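## Task

Take the nut out of the white box and set it in the tray, with no other object left in the tray. Afterwards put the white box's own lid back on it. Everything must stay in place without the robot holding it, and the robot must release and move away at the end.

## Robot and tools

Robot: a single FR3 arm with seven joints and a two-finger gripper. It is commanded only through joint angle targets, never Cartesian goals.

Frame: the reported gripper pose uses the scene frame. Its origin sits on the table surface under the arm base, +z is up, and +y is to the left when facing along +x. The arm base may be tilted relative to the table. end_effector_position is in metres and end_effector_quat_wxyz is a quaternion. The reported position can be off from reality, especially at long reach. That point lies between the finger pads when they are closed. Fingers extend along the gripper's +z and close along its y. The fingertips extend roughly 33 mm past that point when closed and 9 mm when fully open. While closing, the tips also advance about 24 mm away from the arm, so keep that margin above surfaces.

execute_actions takes "actions", a list holding at most one item, plus an optional "pictures" boolean.
- An empty list sends nothing and returns the current state with images.
- A motion item is {"rows": [...], "steps": N}. N runs from 7 to 15 control steps of 1/30 s each and defaults to 15. Each step uses one row, and the last row repeats if there are fewer rows than steps.
- A wait item is {"steps": N}, with N up to 300. It sends no command and returns once N steps have passed since the previous result.
- Images come back only with an empty list or with "pictures": true.

Each row is 10 numbers, one list covering the whole arm, in this order:
1. Seven absolute joint targets in radians: waist, shoulder, upper arm roll, elbow, forearm roll, wrist pitch, wrist roll. These are the same joints, in the same order, as the Joint positions line.
2. gripper position.
3. gripper force_limit.
4. gripper speed.
The last three are unitless, each from -1 to 1.

Nominal joint ranges:
- waist -2.744 to 2.744
- shoulder -1.784 to 1.784
- upper arm roll -2.901 to 2.901
- elbow -3.042 to -0.152
- forearm roll -2.807 to 2.807
- wrist pitch 0.544 to 4.517
- wrist roll -3.016 to 3.016
The true ends may differ by up to 0.018 rad either way. A call is refused, and nothing is sent, if any target lies over 0.018 rad beyond a stated end and further out than that joint's last reported angle. A target past the real end is clipped to it, and the result may say "joint sent to its limit". That note can refer to an earlier action. If the note is missing, it does not prove the joint has room to go further.

Motion limits:
- Each step's target is held within a lead of the measured angle: 0.248 rad for the first four joints, 0.677 for forearm roll, 0.715 for wrist pitch, 1.54 for wrist roll.
- If the targets would place the hand more than 70 mm from where it is, all targets are pulled back toward the current angles.
- Long moves therefore take several calls.
- Between calls the arm keeps heading toward the last row sent until it nearly stops moving.
- The final 7 steps of each action run after its result is returned, while the next reply is being written.

Gripper settings:
- position: +1 is fully open (140 mm). The pads touch near -0.8. At -1 the fingers close until blocked.
- force_limit: on parts up to 40 mm wide, about 14 N at -1, 60 N at 0 and 107 N at +1.
- speed: about 30 mm/s at -1, 140 at 0 and 250 at +1.

Grasping:
- To grasp, send position -1 and confirm object_status = 2.
- object_status codes: 0 moving; 1 blocked while opening; 2 blocked while closing (holding); 3 reached the target or pads met (a thin part might still be held).
- position_measured is in counts: 3 is open and 230 is pads together. It is not linear in mm.
- To squeeze harder while status is 2, raise force_limit and also change position, e.g. -1 to -0.98. A change of at least 0.01 counts as a new position.

Result lines:
- Joint positions and Joint velocities are in rad and rad/s.
- Joint torques are total drive outputs, with offsets and noise.
- External joint torques estimate outside load, including friction and any held weight. It may read "no reading".
- "joint command not followed" means a clearance check changed or blocked targets. Mount blocks and posts count as part of the arm.
- HELD marks steps where the row was not sent, wholly or partly.
- MOTOR HOT warns of heating from holding loads.
- OVER-TEMPERATURE FAULT means the brakes engaged until the motors cool.

Faults: the arm halts for 10 s and drops the rest of the call if contact torque reaches a joint's limit, or if an outside force on the arm, tool or load reaches 85 N. Joint torque limits are 85 N m for the first four joints and 11 N m for the last three. Held weight counts toward these. Avoid hard pushes, hits, slams, drops and slips. Never let anything leave the table; that fails the task. Occasional disturbances may tug a held part or shove loose objects.

zoom_image takes "camera" (cam_head_left 896x504, cam_head_right 896x504, cam_wrist 616x616 fisheye) and "region" [x0, y0, x1, y1]. The region is in pixels of that camera's latest image, with the origin at top left, and can be at most 504x504. It returns an enlarged view.

finished_scene takes "scene", the current scene number. It ends that scene irreversibly, reports success, and gives the next task. Before calling it, make sure the part rests in the tray alone, the lid sits on its own box, and the gripper is open and clear. Replying without any tool call ends everything.

Typical order:
1. Look.
2. Lift the lid off the box and set it down stably.
3. Grasp the item and place it in the tray.
4. Re-lid the box.
5. Open the gripper and retreat.
6. Call finished_scene.

Each tool is called in YAML: its name, and indented under it one key for each argument.

## Session

execute_actions:
  actions: []

Scene clock: 0.00 s of 8400.00 s.
end_effector_position=(+0.8040, +0.0135, +0.3245) position_measured=3 object_status=3 end_effector_quat_wxyz=(+0.142, -0.014, +0.989, +0.041)
Joint positions: [ 0.147  0.574 -0.179 -1.281  0.225  2.12   1.429]
Joint velocities: [ 0.     0.001  0.001 -0.001 -0.002  0.001 -0.001]
Joint torques (N m, as the joint torque sensors report them, + toward a larger angle): no reading
External joint torques (N m, as the arm's controller estimates them; a push from outside toward a larger angle lowers the number): no reading

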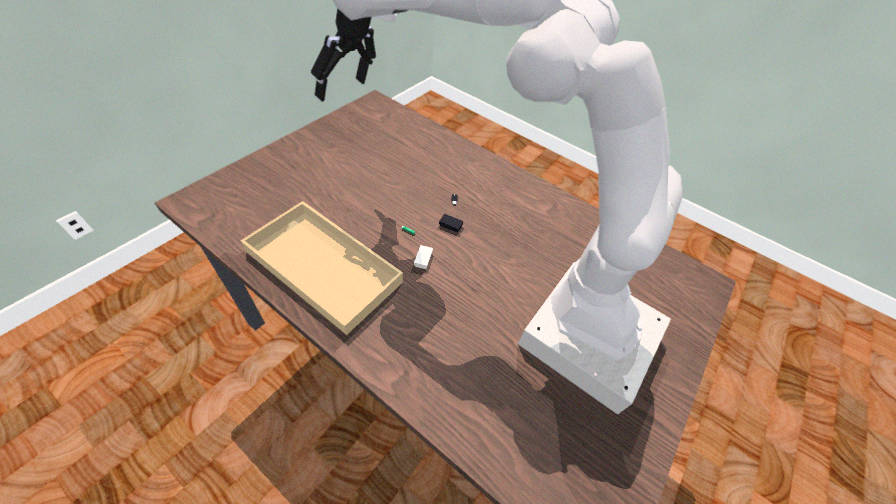

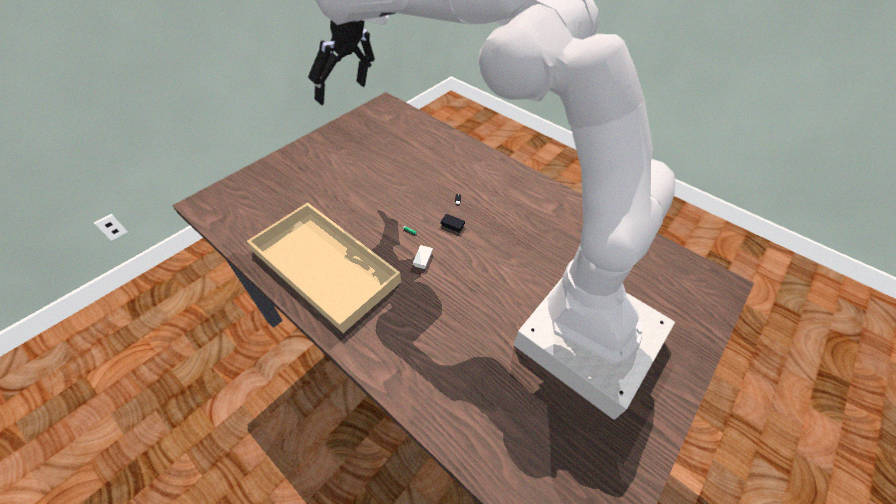

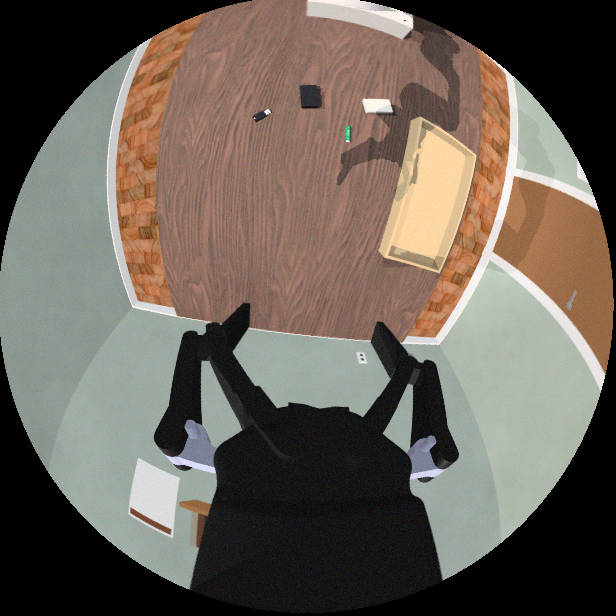

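zoom_image:
  camera: "cam_head_left"
  region: [370, 170, 500, 290]

zoom_image:
  camera: "cam_wrist"
  region: [230, 60, 420, 170]

Region (370, 170, 500, 290) of cam_head_left's 896x504 image, scaled by 3.877, with more detail than that image has; it fills the top 465 rows of this view, and the rest is white.

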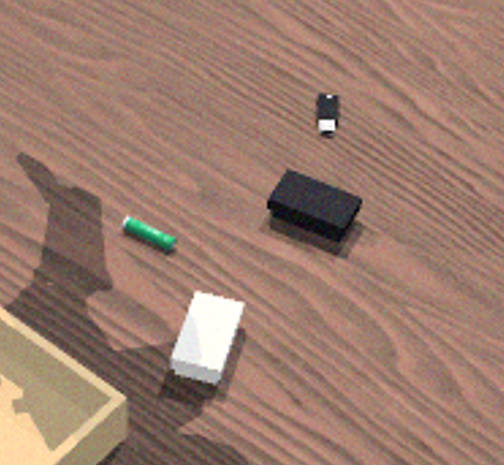

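Region (230, 60, 420, 170) of cam_wrist's 616x616 image, scaled by 2.653, with more detail than that image has; it fills the top 292 rows of this view, and the rest is white.

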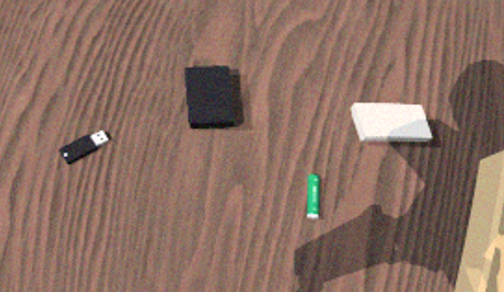

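execute_actions:
  actions:
    - {"rows":[[0.25,0.3,0,-1.7,0,2.1,1.65,1,0,0]],"steps":15}

execute_actions:
  actions:
    - {"rows":[[0.25,-0.137,0,-2.234,0,2.097,1.65,1,0,0]],"steps":15}

execute_actions:
  actions:
    - {"steps":60}
  pictures: true

Scene clock: 1.93 s of 8400.00 s.
end_effector_position=(+0.7139, +0.1153, +0.3210) position_measured=3 object_status=3 end_effector_quat_wxyz=(+0.092, -0.083, +0.992, +0.031)
Joint positions: [ 0.214  0.364 -0.049 -1.566  0.084  2.114  1.504]
Joint velocities: [ 0.362 -0.675  0.471 -1.184 -0.506 -0.077  0.364]
Joint torques (N m, as the joint torque sensors report them, + toward a larger angle): [ -1.74 -37.4   -2.46  21.65   0.04   3.25   0.08]
External joint torques (N m, as the arm's controller estimates them; a push from outside toward a larger angle lowers the number): [ 1.47 -0.27  0.41 -3.65 -0.78 -0.01  0.09]
Steps of this call (steps 1 to 50: nothing new was sent; steps 51 to 58: the first 8 steps of this action). Readings (joint positions | what the end effector reports):
51: [0.145 0.557 -0.168 -1.307 0.208 2.122 1.436] | position_measured=3 object_status=3
52: [0.148 0.531 -0.152 -1.341 0.189 2.119 1.444] | position_measured=3 object_status=3
54: [0.166 0.473 -0.117 -1.409 0.153 2.117 1.462] | position_measured=3 object_status=3
58: the state above

Scene clock: 2.43 s of 8400.00 s.
end_effector_position=(+0.5176, +0.1180, +0.3117) position_measured=3 object_status=3 end_effector_quat_wxyz=(+0.023, -0.087, +0.996, +0.004)
Joint positions: [ 0.253 -0.1    0.001 -2.155  0.005  2.1    1.616]
Joint velocities: [-0.001 -0.695  0.    -0.942 -0.018 -0.027  0.103]
Joint torques (N m, as the joint torque sensors report them, + toward a larger angle): [ -0.71 -15.48  -1.12  20.95   0.13   2.75   0.1 ]
External joint torques (N m, as the arm's controller estimates them; a push from outside toward a larger angle lowers the number): [-0.17 -1.23 -0.46 -2.83 -0.69 -0.29  0.12]
Steps of this call (steps 1 to 7: the last 7 steps of your previous action; steps 8 to 15: the first 8 steps of this action). Readings (joint positions | what the end effector reports):
8: [0.258 0.274 0.004 -1.744 0.013 2.109 1.586] | position_measured=3 object_status=3
9: [0.256 0.219 0.003 -1.815 0.011 2.104 1.591] | position_measured=3 object_status=3
11: [0.254 0.095 0.002 -1.946 0.008 2.102 1.600] | position_measured=3 object_status=3
15: the state above

Scene clock: 4.43 s of 8400.00 s.
end_effector_position=(+0.4884, +0.1109, +0.2935) position_measured=3 object_status=3 end_effector_quat_wxyz=(+0.001, -0.072, +0.997, -0.000)
Joint positions: [ 0.253 -0.135  0.001 -2.232  0.003  2.098  1.647]
Joint velocities: [ 0.001 -0.001  0.002 -0.     0.001  0.     0.   ]
Joint torques (N m, as the joint torque sensors report them, + toward a larger angle): [ -0.15 -27.23  -0.8   20.7    0.13   2.36   0.06]
External joint torques (N m, as the arm's controller estimates them; a push from outside toward a larger angle lowers the number): [-0.22 -0.58 -0.73 -2.95 -0.59 -0.07  0.06]
Kept back: nothing.
Steps of this call (steps 1 to 7: the last 7 steps of your previous action; steps 8 to 30: the robot went on to your last target; steps 31 to 60: nothing new was sent). Readings (joint positions | what the end effector reports):
1: [0.253 -0.117 0.001 -2.180 0.004 2.100 1.619] | position_measured=3 object_status=3
2: [0.253 -0.125 0.001 -2.198 0.004 2.099 1.622] | position_measured=3 object_status=3
4: [0.253 -0.131 0.001 -2.218 0.003 2.098 1.627] | position_measured=3 object_status=3
8: [0.253 -0.133 0.001 -2.231 0.003 2.098 1.634] | position_measured=3 object_status=3
60: the state above
The arm was judged still, so your last target was given up. Only a new action makes it travel on or press farther. Fingers that are still opening or closing keep moving.

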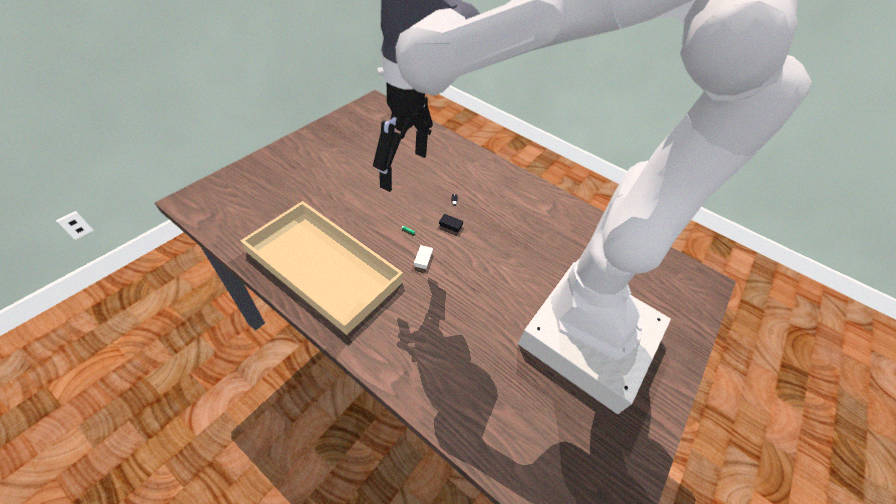

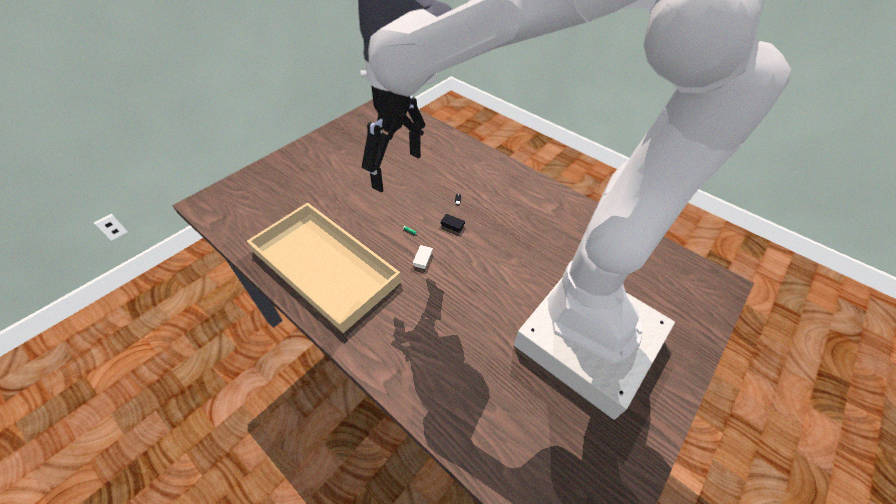

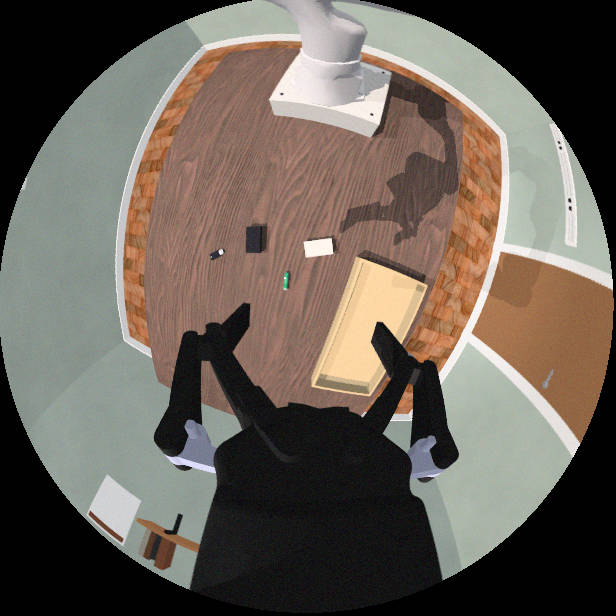

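execute_actions:
  actions:
    - {"rows":[[0.29,-0.047,0,-2.553,0,2.506,1.69,1,0,0]],"steps":15}

execute_actions:
  actions:
    - {"steps":30}
  pictures: true

Scene clock: 5.90 s of 8400.00 s.
end_effector_position=(+0.4120, +0.1066, +0.1522) position_measured=3 object_status=3 end_effector_quat_wxyz=(-0.048, -0.077, +0.996, -0.009)
Joint positions: [ 0.284 -0.048 -0.    -2.523  0.003  2.376  1.665]
Joint velocities: [ 0.065  0.258  0.01  -0.579 -0.003  0.685  0.07 ]
Joint torques (N m, as the joint torque sensors report them, + toward a larger angle): [  0.35 -38.76  -0.35  28.8    0.11   4.65   0.17]
External joint torques (N m, as the arm's controller estimates them; a push from outside toward a larger angle lowers the number): [ 1.75  1.18  1.07 -3.84 -0.58  0.47  0.17]
Steps of this call (steps 1 to 36: nothing new was sent; steps 37 to 44: the first 8 steps of this action). Readings (joint positions | what the end effector reports):
37: [0.255 -0.137 -0.001 -2.255 0.003 2.137 1.649] | position_measured=3 object_status=3
38: [0.260 -0.130 -0.001 -2.293 0.003 2.177 1.651] | position_measured=3 object_status=3
40: [0.269 -0.103 -0.001 -2.376 0.003 2.244 1.655] | position_measured=3 object_status=3
44: the state above

Scene clock: 6.90 s of 8400.00 s.
end_effector_position=(+0.4351, +0.1138, +0.1498) position_measured=3 object_status=3 end_effector_quat_wxyz=(-0.000, -0.069, +0.998, -0.001)
Joint positions: [ 0.287 -0.046  0.    -2.551  0.002  2.503  1.686]
Joint velocities: [-0.001  0.001 -0.     0.     0.     0.002  0.001]
Joint torques (N m, as the joint torque sensors report them, + toward a larger angle): [  2.05 -26.89  -0.51  17.55  -0.06   2.74   0.12]
External joint torques (N m, as the arm's controller estimates them; a push from outside toward a larger angle lowers the number): [ 2.18 -0.98 -0.34 -2.2  -0.56  0.33  0.12]
Kept back: nothing.
Steps of this call (steps 1 to 7: the last 7 steps of your previous action; steps 8 to 30: the robot went on to your last target). Readings (joint positions | what the end effector reports):
1: [0.286 -0.043 0.000 -2.538 0.002 2.396 1.668] | position_measured=3 object_status=3
2: [0.287 -0.041 0.000 -2.546 0.002 2.414 1.670] | position_measured=3 object_status=3
4: [0.287 -0.041 0.000 -2.551 0.002 2.443 1.673] | position_measured=3 object_status=3
8: [0.287 -0.045 0.000 -2.551 0.002 2.476 1.678] | position_measured=3 object_status=3
30: the state above
The arm was judged still, so your last target was given up. Only a new action makes it travel on or press farther. Fingers that are still opening or closing keep moving.

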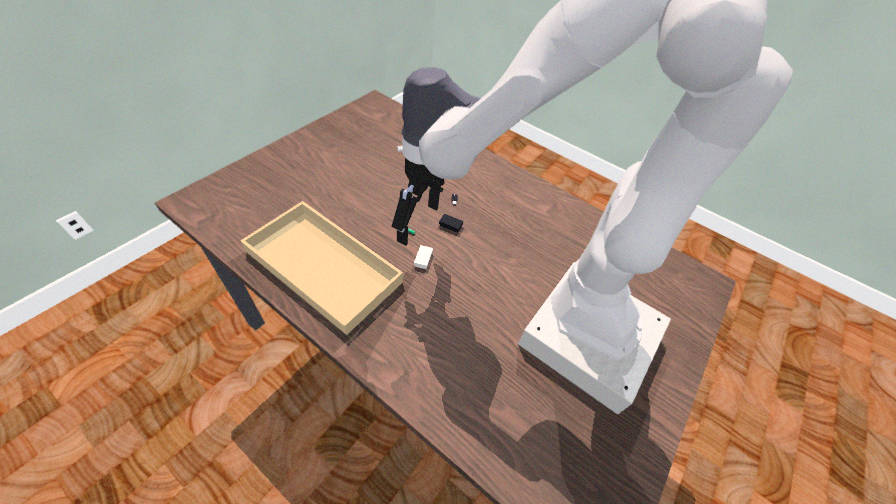

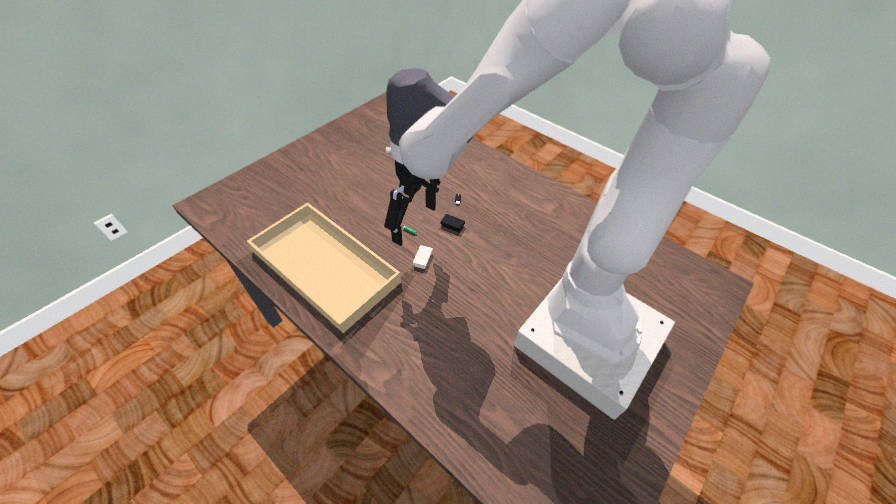

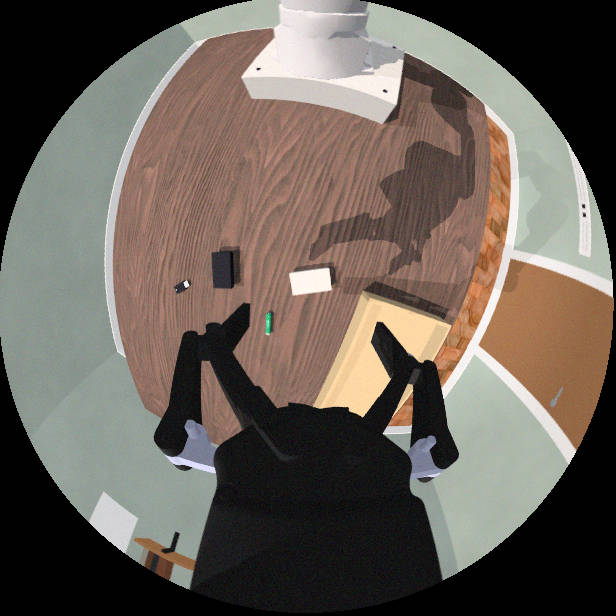

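zoom_image:
  camera: "cam_wrist"
  region: [200, 235, 350, 310]

zoom_image:
  camera: "cam_head_right"
  region: [400, 200, 480, 280]

Region (200, 235, 350, 310) of cam_wrist's 616x616 image, scaled by 3.360, with more detail than that image has.

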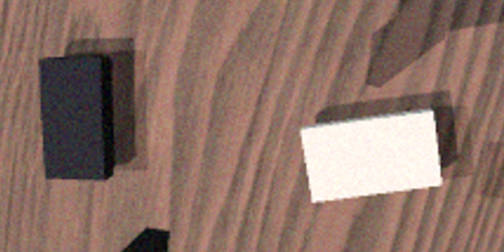

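Region (400, 200, 480, 280) of cam_head_right's 896x504 image, scaled by 6.300, with more detail than that image has.

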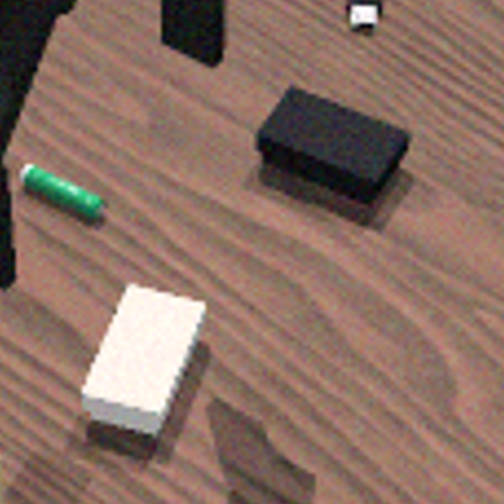

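execute_actions:
  actions:
    - {"rows":[[0.28,0.037,0,-2.627,0,2.665,-0.03,0,0,0.5]],"steps":15}

execute_actions:
  actions:
    - {"steps":40}
  pictures: true

Scene clock: 8.10 s of 8400.00 s.
end_effector_position=(+0.4066, +0.1042, +0.0966) position_measured=74 object_status=0 end_effector_quat_wxyz=(-0.018, -0.525, +0.851, +0.005)
Joint positions: [ 0.283  0.038  0.    -2.627  0.003  2.626  0.714]
Joint velocities: [-0.001  0.005 -0.    -0.01  -0.     0.206 -2.454]
Joint torques (N m, as the joint torque sensors report them, + toward a larger angle): [ -0.96 -26.89  -0.65  16.74  -0.09   3.07  -0.67]
External joint torques (N m, as the arm's controller estimates them; a push from outside toward a larger angle lowers the number): [-0.92  1.5  -0.65 -2.22 -0.48  0.43 -0.71]
Steps of this call (steps 1 to 28: nothing new was sent; steps 29 to 36: the first 8 steps of this action). Readings (joint positions | what the end effector reports):
29: [0.287 -0.039 0.000 -2.560 0.003 2.530 1.560] | position_measured=3 object_status=0
30: [0.286 -0.019 0.000 -2.577 0.003 2.557 1.403] | position_measured=11 object_status=0
32: [0.284 0.017 0.000 -2.608 0.003 2.589 1.122] | position_measured=32 object_status=0
36: the state above

Scene clock: 9.43 s of 8400.00 s.
end_effector_position=(+0.4179, +0.1070, +0.0996) position_measured=129 object_status=3 end_effector_quat_wxyz=(+0.001, +0.794, -0.607, +0.000)
Joint positions: [ 0.283  0.038  0.    -2.627  0.003  2.663 -0.017]
Joint velocities: [-0.     0.001 -0.001  0.     0.    -0.    -0.03 ]
Joint torques (N m, as the joint torque sensors report them, + toward a larger angle): [ -0.66 -26.58  -0.43  15.78  -0.15   2.98  -0.28]
External joint torques (N m, as the arm's controller estimates them; a push from outside toward a larger angle lowers the number): [-0.56 -0.11 -0.36 -1.69 -0.52  0.48 -0.29]
Kept back: nothing.
Steps of this call (steps 1 to 7: the last 7 steps of your previous action; steps 8 to 40: the robot went on to your last target). Readings (joint positions | what the end effector reports):
1: [0.283 0.038 0.000 -2.627 0.003 2.633 0.637] | position_measured=84 object_status=0
2: [0.283 0.038 0.000 -2.627 0.003 2.638 0.568] | position_measured=95 object_status=0
4: [0.283 0.038 0.000 -2.627 0.003 2.646 0.451] | position_measured=116 object_status=0
8: [0.283 0.038 0.000 -2.627 0.003 2.655 0.282] | position_measured=129 object_status=0
40: the state above

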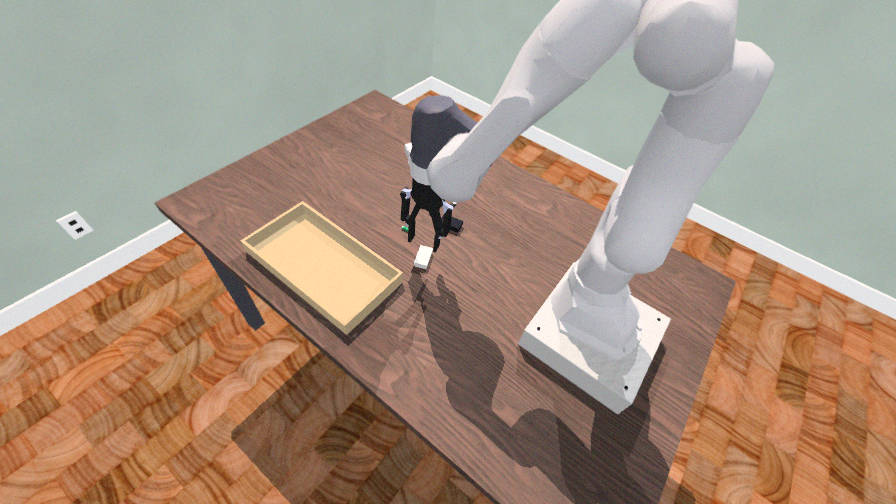

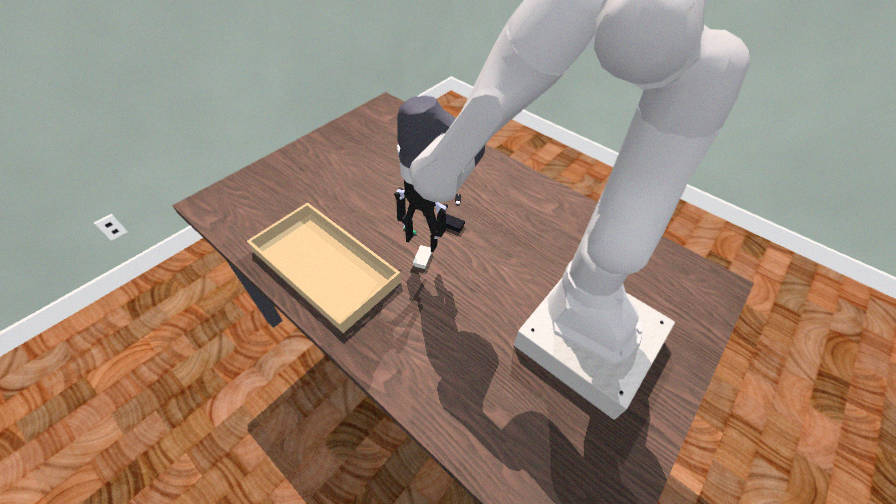

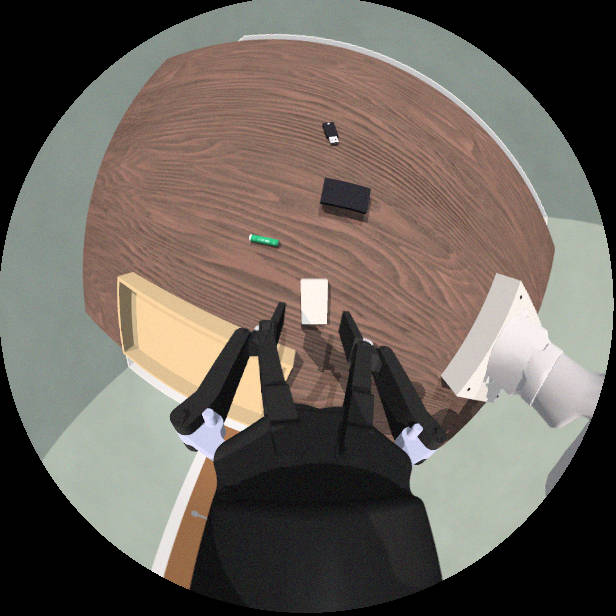

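execute_actions:
  actions:
    - {"rows":[[0.283,0.11,0,-2.625,0,2.735,-0.03,0,0,0.5],[0.283,0.11,0,-2.625,0,2.735,-0.03,0,0,0.5],[0.283,0.11,0,-2.625,0,2.735,-0.03,0,0,0.5],[0.283,0.11,0,-2.625,0,2.735,-0.03,0,0,0.5],[0.283,0.187,0,-2.62,0,2.807,-0.03,0,0,0.5]],"steps":15}

execute_actions:
  actions:
    - {"steps":20}
  pictures: true

Scene clock: 10.20 s of 8400.00 s.
end_effector_position=(+0.4077, +0.1042, +0.0529) position_measured=129 object_status=3 end_effector_quat_wxyz=(+0.014, +0.797, -0.604, -0.010)
Joint positions: [ 0.283  0.169  0.    -2.621  0.002  2.756 -0.026]
Joint velocities: [-0.     0.337 -0.    -0.03  -0.     0.264 -0.003]
Joint torques (N m, as the joint torque sensors report them, + toward a larger angle): [  0.23 -34.08   0.31  15.84  -0.27   3.83  -0.13]
External joint torques (N m, as the arm's controller estimates them; a push from outside toward a larger angle lowers the number): [ 0.37  2.12  0.27 -3.2  -0.54  0.65 -0.14]
Steps of this call (steps 1 to 15: the robot went on to your last target; steps 16 to 23: the first 8 steps of this action). Readings (joint positions | what the end effector reports):
16: [0.283 0.047 0.000 -2.624 0.002 2.674 -0.025] | position_measured=129 object_status=3
17: [0.283 0.066 0.000 -2.622 0.002 2.686 -0.025] | position_measured=129 object_status=3
19: [0.283 0.093 0.000 -2.624 0.002 2.700 -0.026] | position_measured=129 object_status=3
23: the state above

Scene clock: 10.87 s of 8400.00 s.
end_effector_position=(+0.4166, +0.1064, +0.0497) position_measured=129 object_status=3 end_effector_quat_wxyz=(+0.002, +0.797, -0.604, -0.000)
Joint positions: [ 0.283  0.186  0.    -2.622  0.002  2.804 -0.027]
Joint velocities: [-0.    -0.    -0.001  0.     0.     0.006 -0.   ]
Joint torques (N m, as the joint torque sensors report them, + toward a larger angle): [  0.82 -27.99   0.01  15.36  -0.22   3.06  -0.24]
External joint torques (N m, as the arm's controller estimates them; a push from outside toward a larger angle lowers the number): [ 0.95  1.   -0.03  0.33 -0.49  0.57 -0.24]
Kept back: nothing.
Steps of this call (steps 1 to 7: the last 7 steps of your previous action; steps 8 to 20: the robot went on to your last target). Readings (joint positions | what the end effector reports):
1: [0.283 0.178 0.000 -2.622 0.002 2.763 -0.026] | position_measured=129 object_status=3
2: [0.283 0.183 0.000 -2.622 0.002 2.770 -0.026] | position_measured=129 object_status=3
4: [0.283 0.185 0.000 -2.622 0.002 2.781 -0.026] | position_measured=129 object_status=3
8: [0.283 0.186 0.000 -2.622 0.002 2.794 -0.026] | position_measured=129 object_status=3
20: the state above

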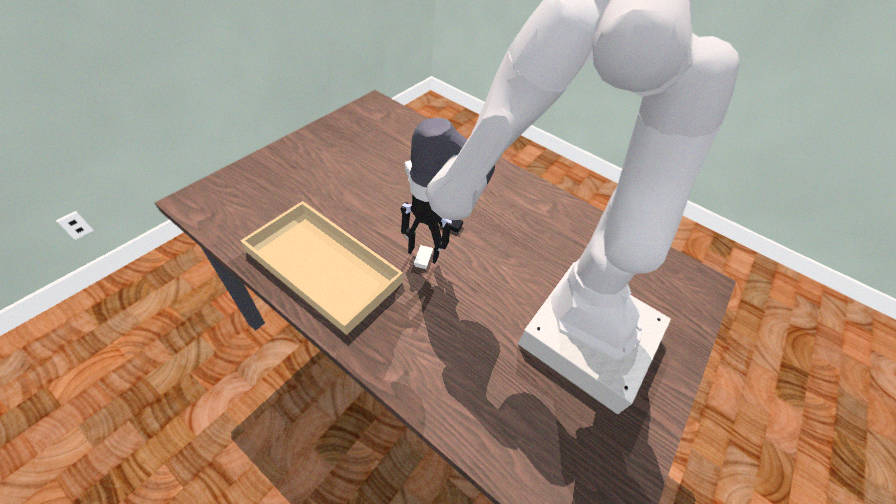

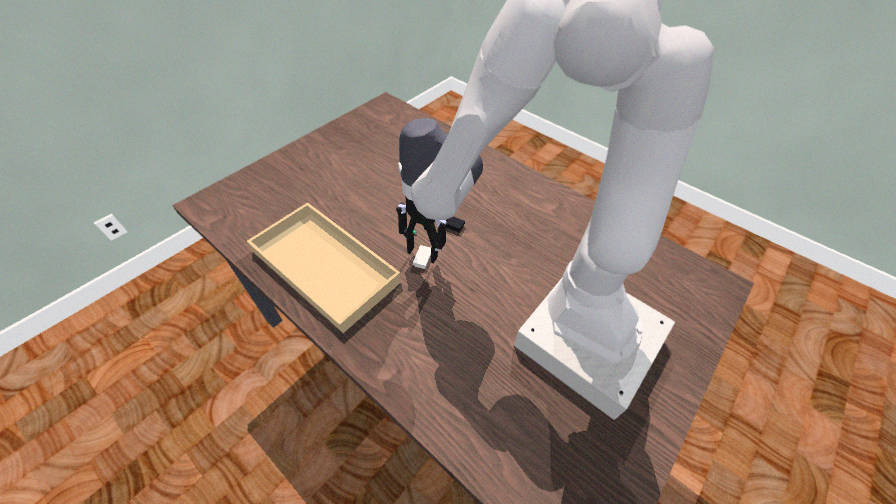

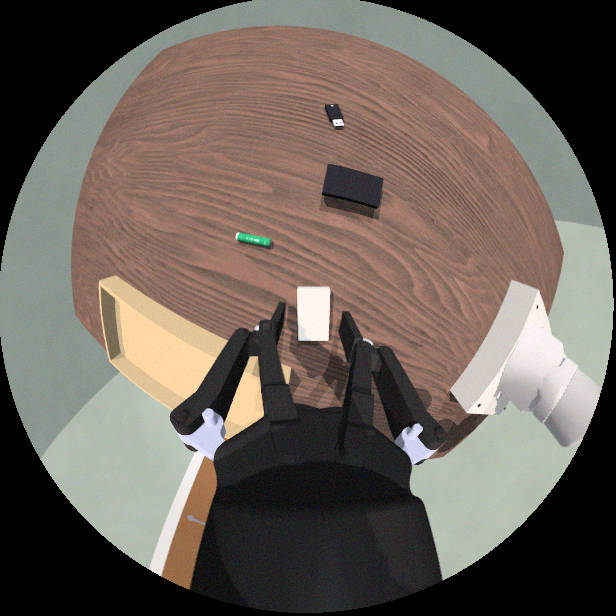

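execute_actions:
  actions:
    - {"rows":[[0.283,0.187,0,-2.62,0,2.807,-1,-0.5,0]],"steps":15}

execute_actions:
  actions:
    - {"rows":[[0.283,0.187,0,-2.62,0,2.807,-0.03,-1,-0.5,0]],"steps":15}
  pictures: true


Scene clock: 11.47 s of 8400.00 s.
end_effector_position=(+0.4189, +0.1070, +0.0514) position_measured=179 object_status=0 end_effector_quat_wxyz=(-0.000, +0.797, -0.604, +0.002)
Joint positions: [ 0.283  0.183  0.    -2.621  0.002  2.805 -0.027]
Joint velocities: [ 0.001 -0.075  0.001  0.039  0.001  0.021 -0.   ]
Joint torques (N m, as the joint torque sensors report them, + toward a larger angle): [  1.58 -22.35  -0.2   13.    -0.15   2.29  -0.13]
External joint torques (N m, as the arm's controller estimates them; a push from outside toward a larger angle lowers the number): [ 1.66  9.08 -0.31 -3.48 -0.43 -0.49 -0.12]
Steps of this call (steps 1 to 10: the robot went on to your last target; steps 11 to 18: the first 8 steps of this action). Readings (joint positions | what the end effector reports):
11: [0.283 0.186 0.000 -2.622 0.002 2.804 -0.027] | position_measured=129 object_status=0
12: [0.283 0.186 0.000 -2.622 0.002 2.805 -0.027] | position_measured=134 object_status=0
14: [0.283 0.186 0.000 -2.622 0.002 2.805 -0.027] | position_measured=149 object_status=0
18: the state above

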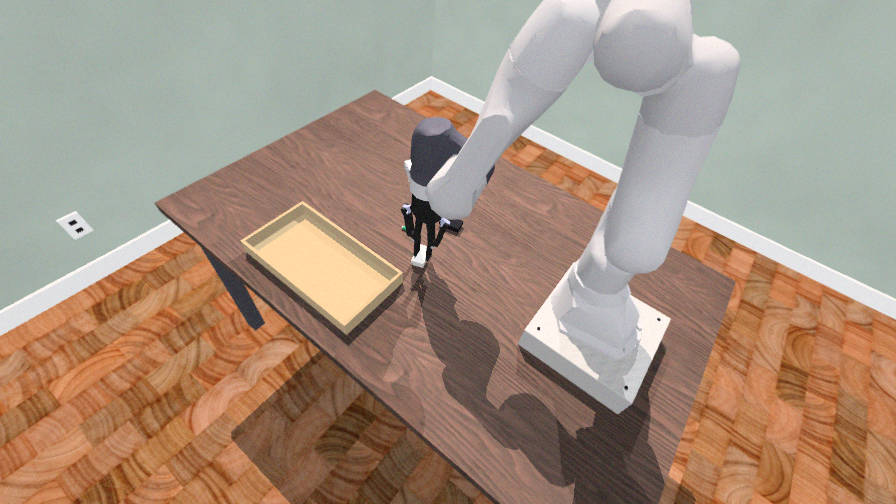

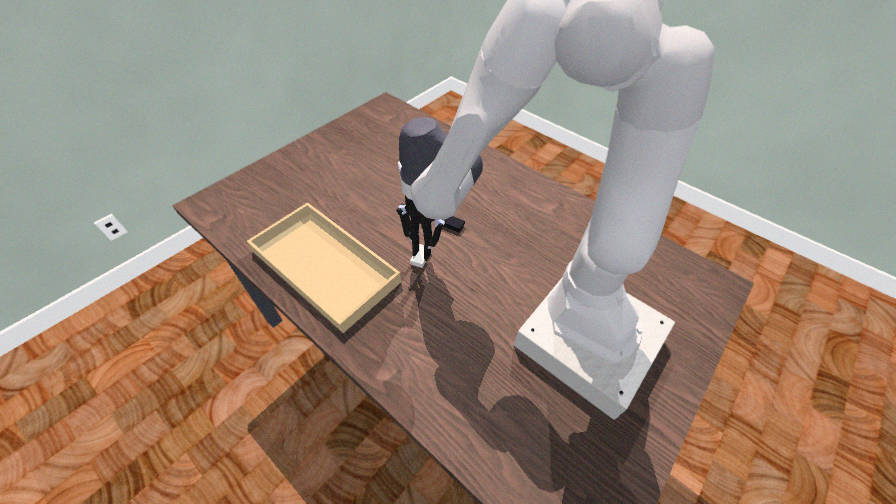

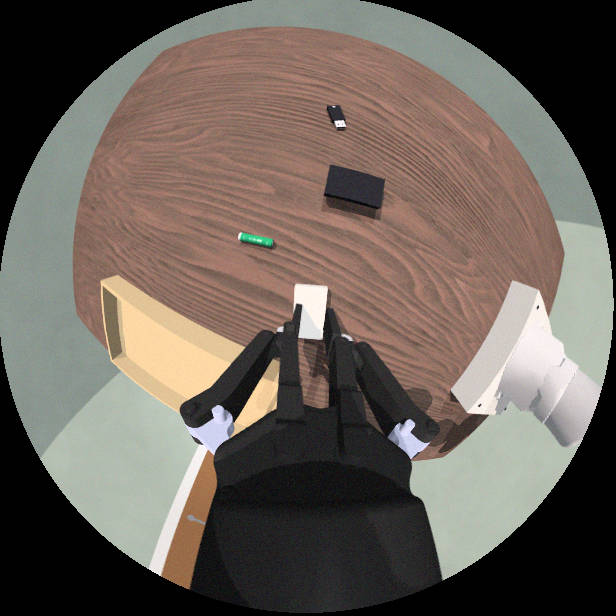

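execute_actions:
  actions:
    - {"rows":[[0.283,0.17,0,-2.62,0,2.79,-0.03,0,0,0.5]],"steps":15}

execute_actions:
  actions:
    - {"steps":15}
  pictures: true

Scene clock: 11.97 s of 8400.00 s.
end_effector_position=(+0.4204, +0.1074, +0.0557) position_measured=161 object_status=0 end_effector_quat_wxyz=(-0.001, +0.797, -0.604, +0.002)
Joint positions: [ 0.283  0.172  0.    -2.62   0.002  2.796 -0.027]
Joint velocities: [-0.001 -0.001  0.    -0.001 -0.    -0.019 -0.001]
Joint torques (N m, as the joint torque sensors report them, + toward a larger angle): [  0.88 -30.57  -0.68  14.29  -0.18   2.2   -0.18]
External joint torques (N m, as the arm's controller estimates them; a push from outside toward a larger angle lowers the number): [ 0.99 -1.98 -0.73 -0.86 -0.46 -0.29 -0.18]
Steps of this call (steps 1 to 7: the last 7 steps of your previous action; steps 8 to 15: the first 8 steps of this action). Readings (joint positions | what the end effector reports):
8: [0.283 0.181 0.000 -2.620 0.002 2.804 -0.027] | position_measured=232 object_status=0
9: [0.283 0.178 0.000 -2.620 0.002 2.802 -0.027] | position_measured=228 object_status=0
11: [0.283 0.174 0.000 -2.620 0.002 2.799 -0.027] | position_measured=203 object_status=0
15: the state above

Scene clock: 12.47 s of 8400.00 s.
end_effector_position=(+0.4195, +0.1072, +0.0555) position_measured=129 object_status=3 end_effector_quat_wxyz=(-0.000, +0.797, -0.604, +0.002)
Joint positions: [ 0.283  0.172  0.    -2.62   0.002  2.793 -0.027]
Joint velocities: [-0.     0.001  0.     0.     0.    -0.001  0.001]
Joint torques (N m, as the joint torque sensors report them, + toward a larger angle): [  0.29 -29.11  -0.76  13.95  -0.29   2.32  -0.27]
External joint torques (N m, as the arm's controller estimates them; a push from outside toward a larger angle lowers the number): [ 0.42 -0.37 -0.79 -1.31 -0.57 -0.17 -0.27]
Kept back: nothing.
Steps of this call (steps 1 to 7: the last 7 steps of your previous action; steps 8 to 15: the robot went on to your last target). Readings (joint positions | what the end effector reports):
1: [0.283 0.172 0.000 -2.620 0.002 2.795 -0.027] | position_measured=150 object_status=0
2: [0.283 0.172 0.000 -2.620 0.002 2.795 -0.027] | position_measured=140 object_status=0
4: [0.283 0.172 0.000 -2.620 0.002 2.794 -0.027] | position_measured=129 object_status=0
8: [0.283 0.172 0.000 -2.620 0.002 2.793 -0.027] | position_measured=129 object_status=0
15: the state above
The arm was judged still, so your last target was given up. Only a new action makes it travel on or press farther. Fingers that are still opening or closing keep moving.

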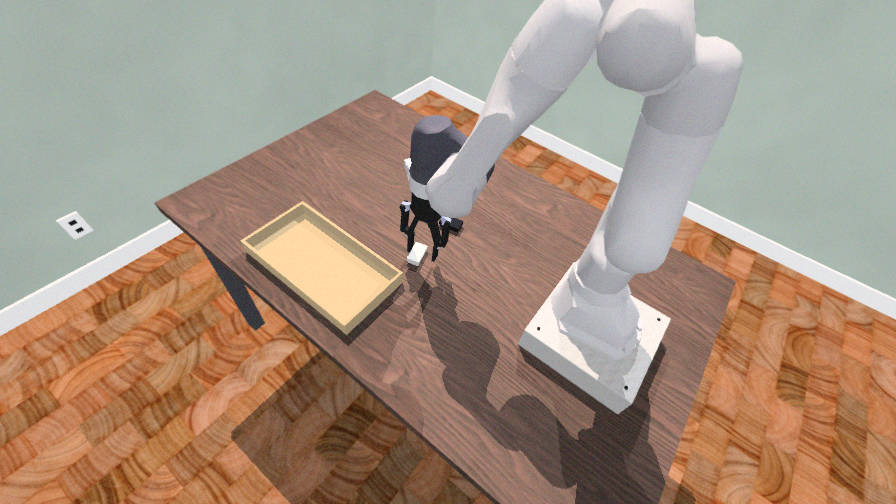

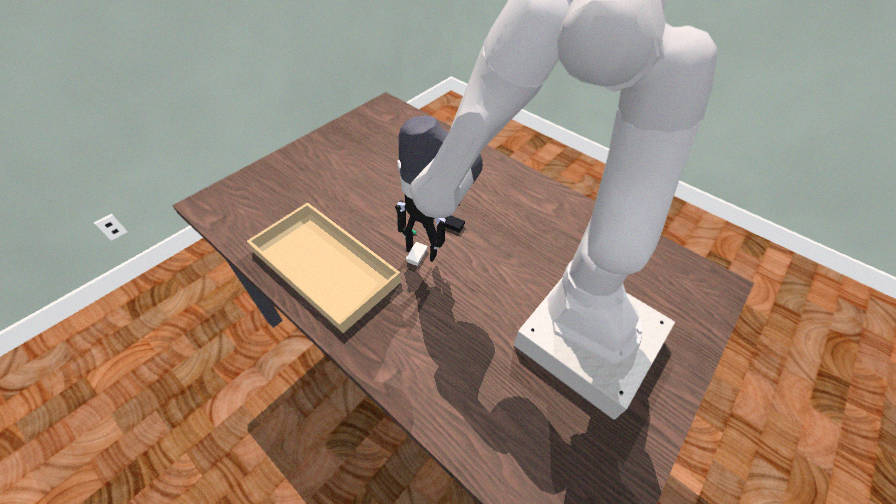

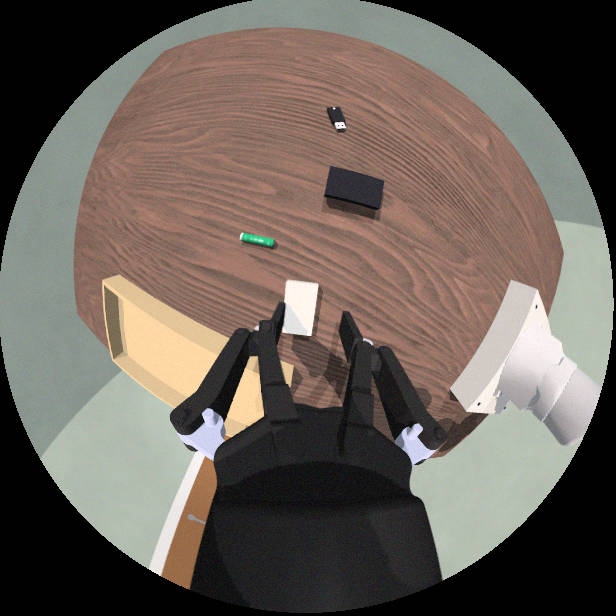

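execute_actions:
  actions:
    - {"rows":[[0.283,0.201,0,-2.573,0,2.774,-0.03,0,0,0.5]],"steps":15}

execute_actions:
  actions:
    - {"rows":[[0.283,0.237,0,-2.568,0,2.805,-0.03,0,0,0.5]],"steps":15}

execute_actions:
  actions:
    - {"steps":12}
  pictures: true

Scene clock: 13.27 s of 8400.00 s.
end_effector_position=(+0.4338, +0.1108, +0.0557) position_measured=129 object_status=3 end_effector_quat_wxyz=(-0.002, +0.797, -0.604, +0.003)
Joint positions: [ 0.283  0.198  0.    -2.576  0.002  2.78  -0.027]
Joint velocities: [-0.     0.014  0.001  0.018 -0.    -0.021  0.   ]
Joint torques (N m, as the joint torque sensors report them, + toward a larger angle): [  1.22 -30.36  -0.15  15.43  -0.13   2.26  -0.19]
External joint torques (N m, as the arm's controller estimates them; a push from outside toward a larger angle lowers the number): [ 1.35 -0.31 -0.21  0.02 -0.41 -0.23 -0.19]
Steps of this call (steps 1 to 16: nothing new was sent; steps 17 to 24: the first 8 steps of this action). Readings (joint positions | what the end effector reports):
17: [0.283 0.177 0.000 -2.611 0.002 2.789 -0.027] | position_measured=129 object_status=3
18: [0.283 0.185 0.000 -2.599 0.002 2.787 -0.027] | position_measured=129 object_status=3
20: [0.283 0.194 0.000 -2.584 0.002 2.784 -0.027] | position_measured=129 object_status=3
24: the state above

Scene clock: 13.77 s of 8400.00 s.
end_effector_position=(+0.4299, +0.1098, +0.0424) position_measured=129 object_status=3 end_effector_quat_wxyz=(+0.004, +0.797, -0.604, -0.002)
Joint positions: [ 0.283  0.235  0.    -2.57   0.002  2.797 -0.027]
Joint velocities: [-0.     0.007 -0.001  0.    -0.     0.034 -0.001]
Joint torques (N m, as the joint torque sensors report them, + toward a larger angle): [  0.79 -30.78  -0.55  15.47  -0.16   2.98  -0.15]
External joint torques (N m, as the arm's controller estimates them; a push from outside toward a larger angle lowers the number): [ 0.89  0.29 -0.68  0.12 -0.43  0.46 -0.15]
Steps of this call (steps 1 to 7: the last 7 steps of your previous action; steps 8 to 15: the first 8 steps of this action). Readings (joint positions | what the end effector reports):
8: [0.283 0.204 0.000 -2.573 0.002 2.781 -0.027] | position_measured=129 object_status=3
9: [0.283 0.214 0.000 -2.570 0.002 2.786 -0.027] | position_measured=129 object_status=3
11: [0.283 0.228 0.000 -2.570 0.002 2.791 -0.027] | position_measured=129 object_status=3
15: the state above

Scene clock: 14.17 s of 8400.00 s.
end_effector_position=(+0.4315, +0.1102, +0.0428) position_measured=129 object_status=3 end_effector_quat_wxyz=(+0.002, +0.797, -0.604, +0.000)
Joint positions: [ 0.283  0.236  0.    -2.57   0.002  2.802 -0.027]
Joint velocities: [ 0.     0.001  0.    -0.     0.002  0.003 -0.   ]
Joint torques (N m, as the joint torque sensors report them, + toward a larger angle): [  1.22 -29.57  -0.55  15.13  -0.1    2.74  -0.31]
External joint torques (N m, as the arm's controller estimates them; a push from outside toward a larger angle lowers the number): [ 1.31  0.93 -0.68  0.15 -0.37  0.26 -0.31]
Kept back: nothing.
Steps of this call (steps 1 to 7: the last 7 steps of your previous action; steps 8 to 12: the robot went on to your last target). Readings (joint positions | what the end effector reports):
1: [0.283 0.236 0.000 -2.570 0.002 2.798 -0.027] | position_measured=129 object_status=3
2: [0.283 0.236 0.000 -2.570 0.002 2.799 -0.027] | position_measured=129 object_status=3
4: [0.283 0.236 0.000 -2.570 0.002 2.800 -0.027] | position_measured=129 object_status=3
8: [0.283 0.236 0.000 -2.570 0.002 2.801 -0.027] | position_measured=129 object_status=3
12: the state above

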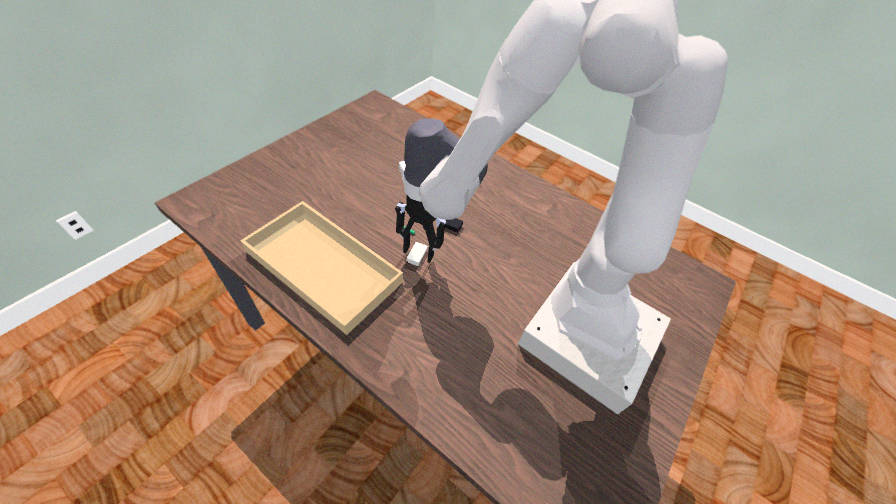

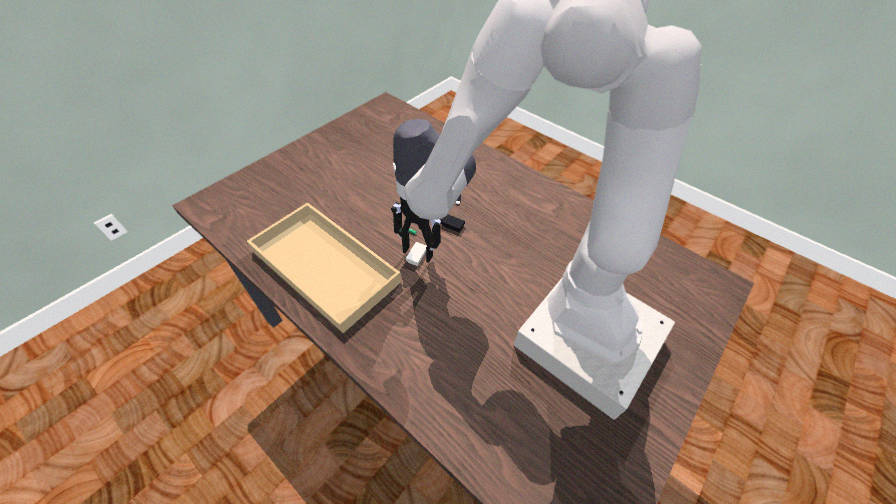

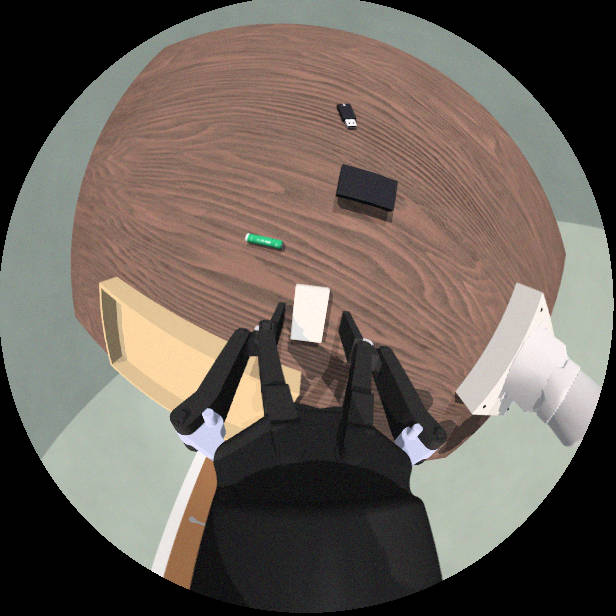

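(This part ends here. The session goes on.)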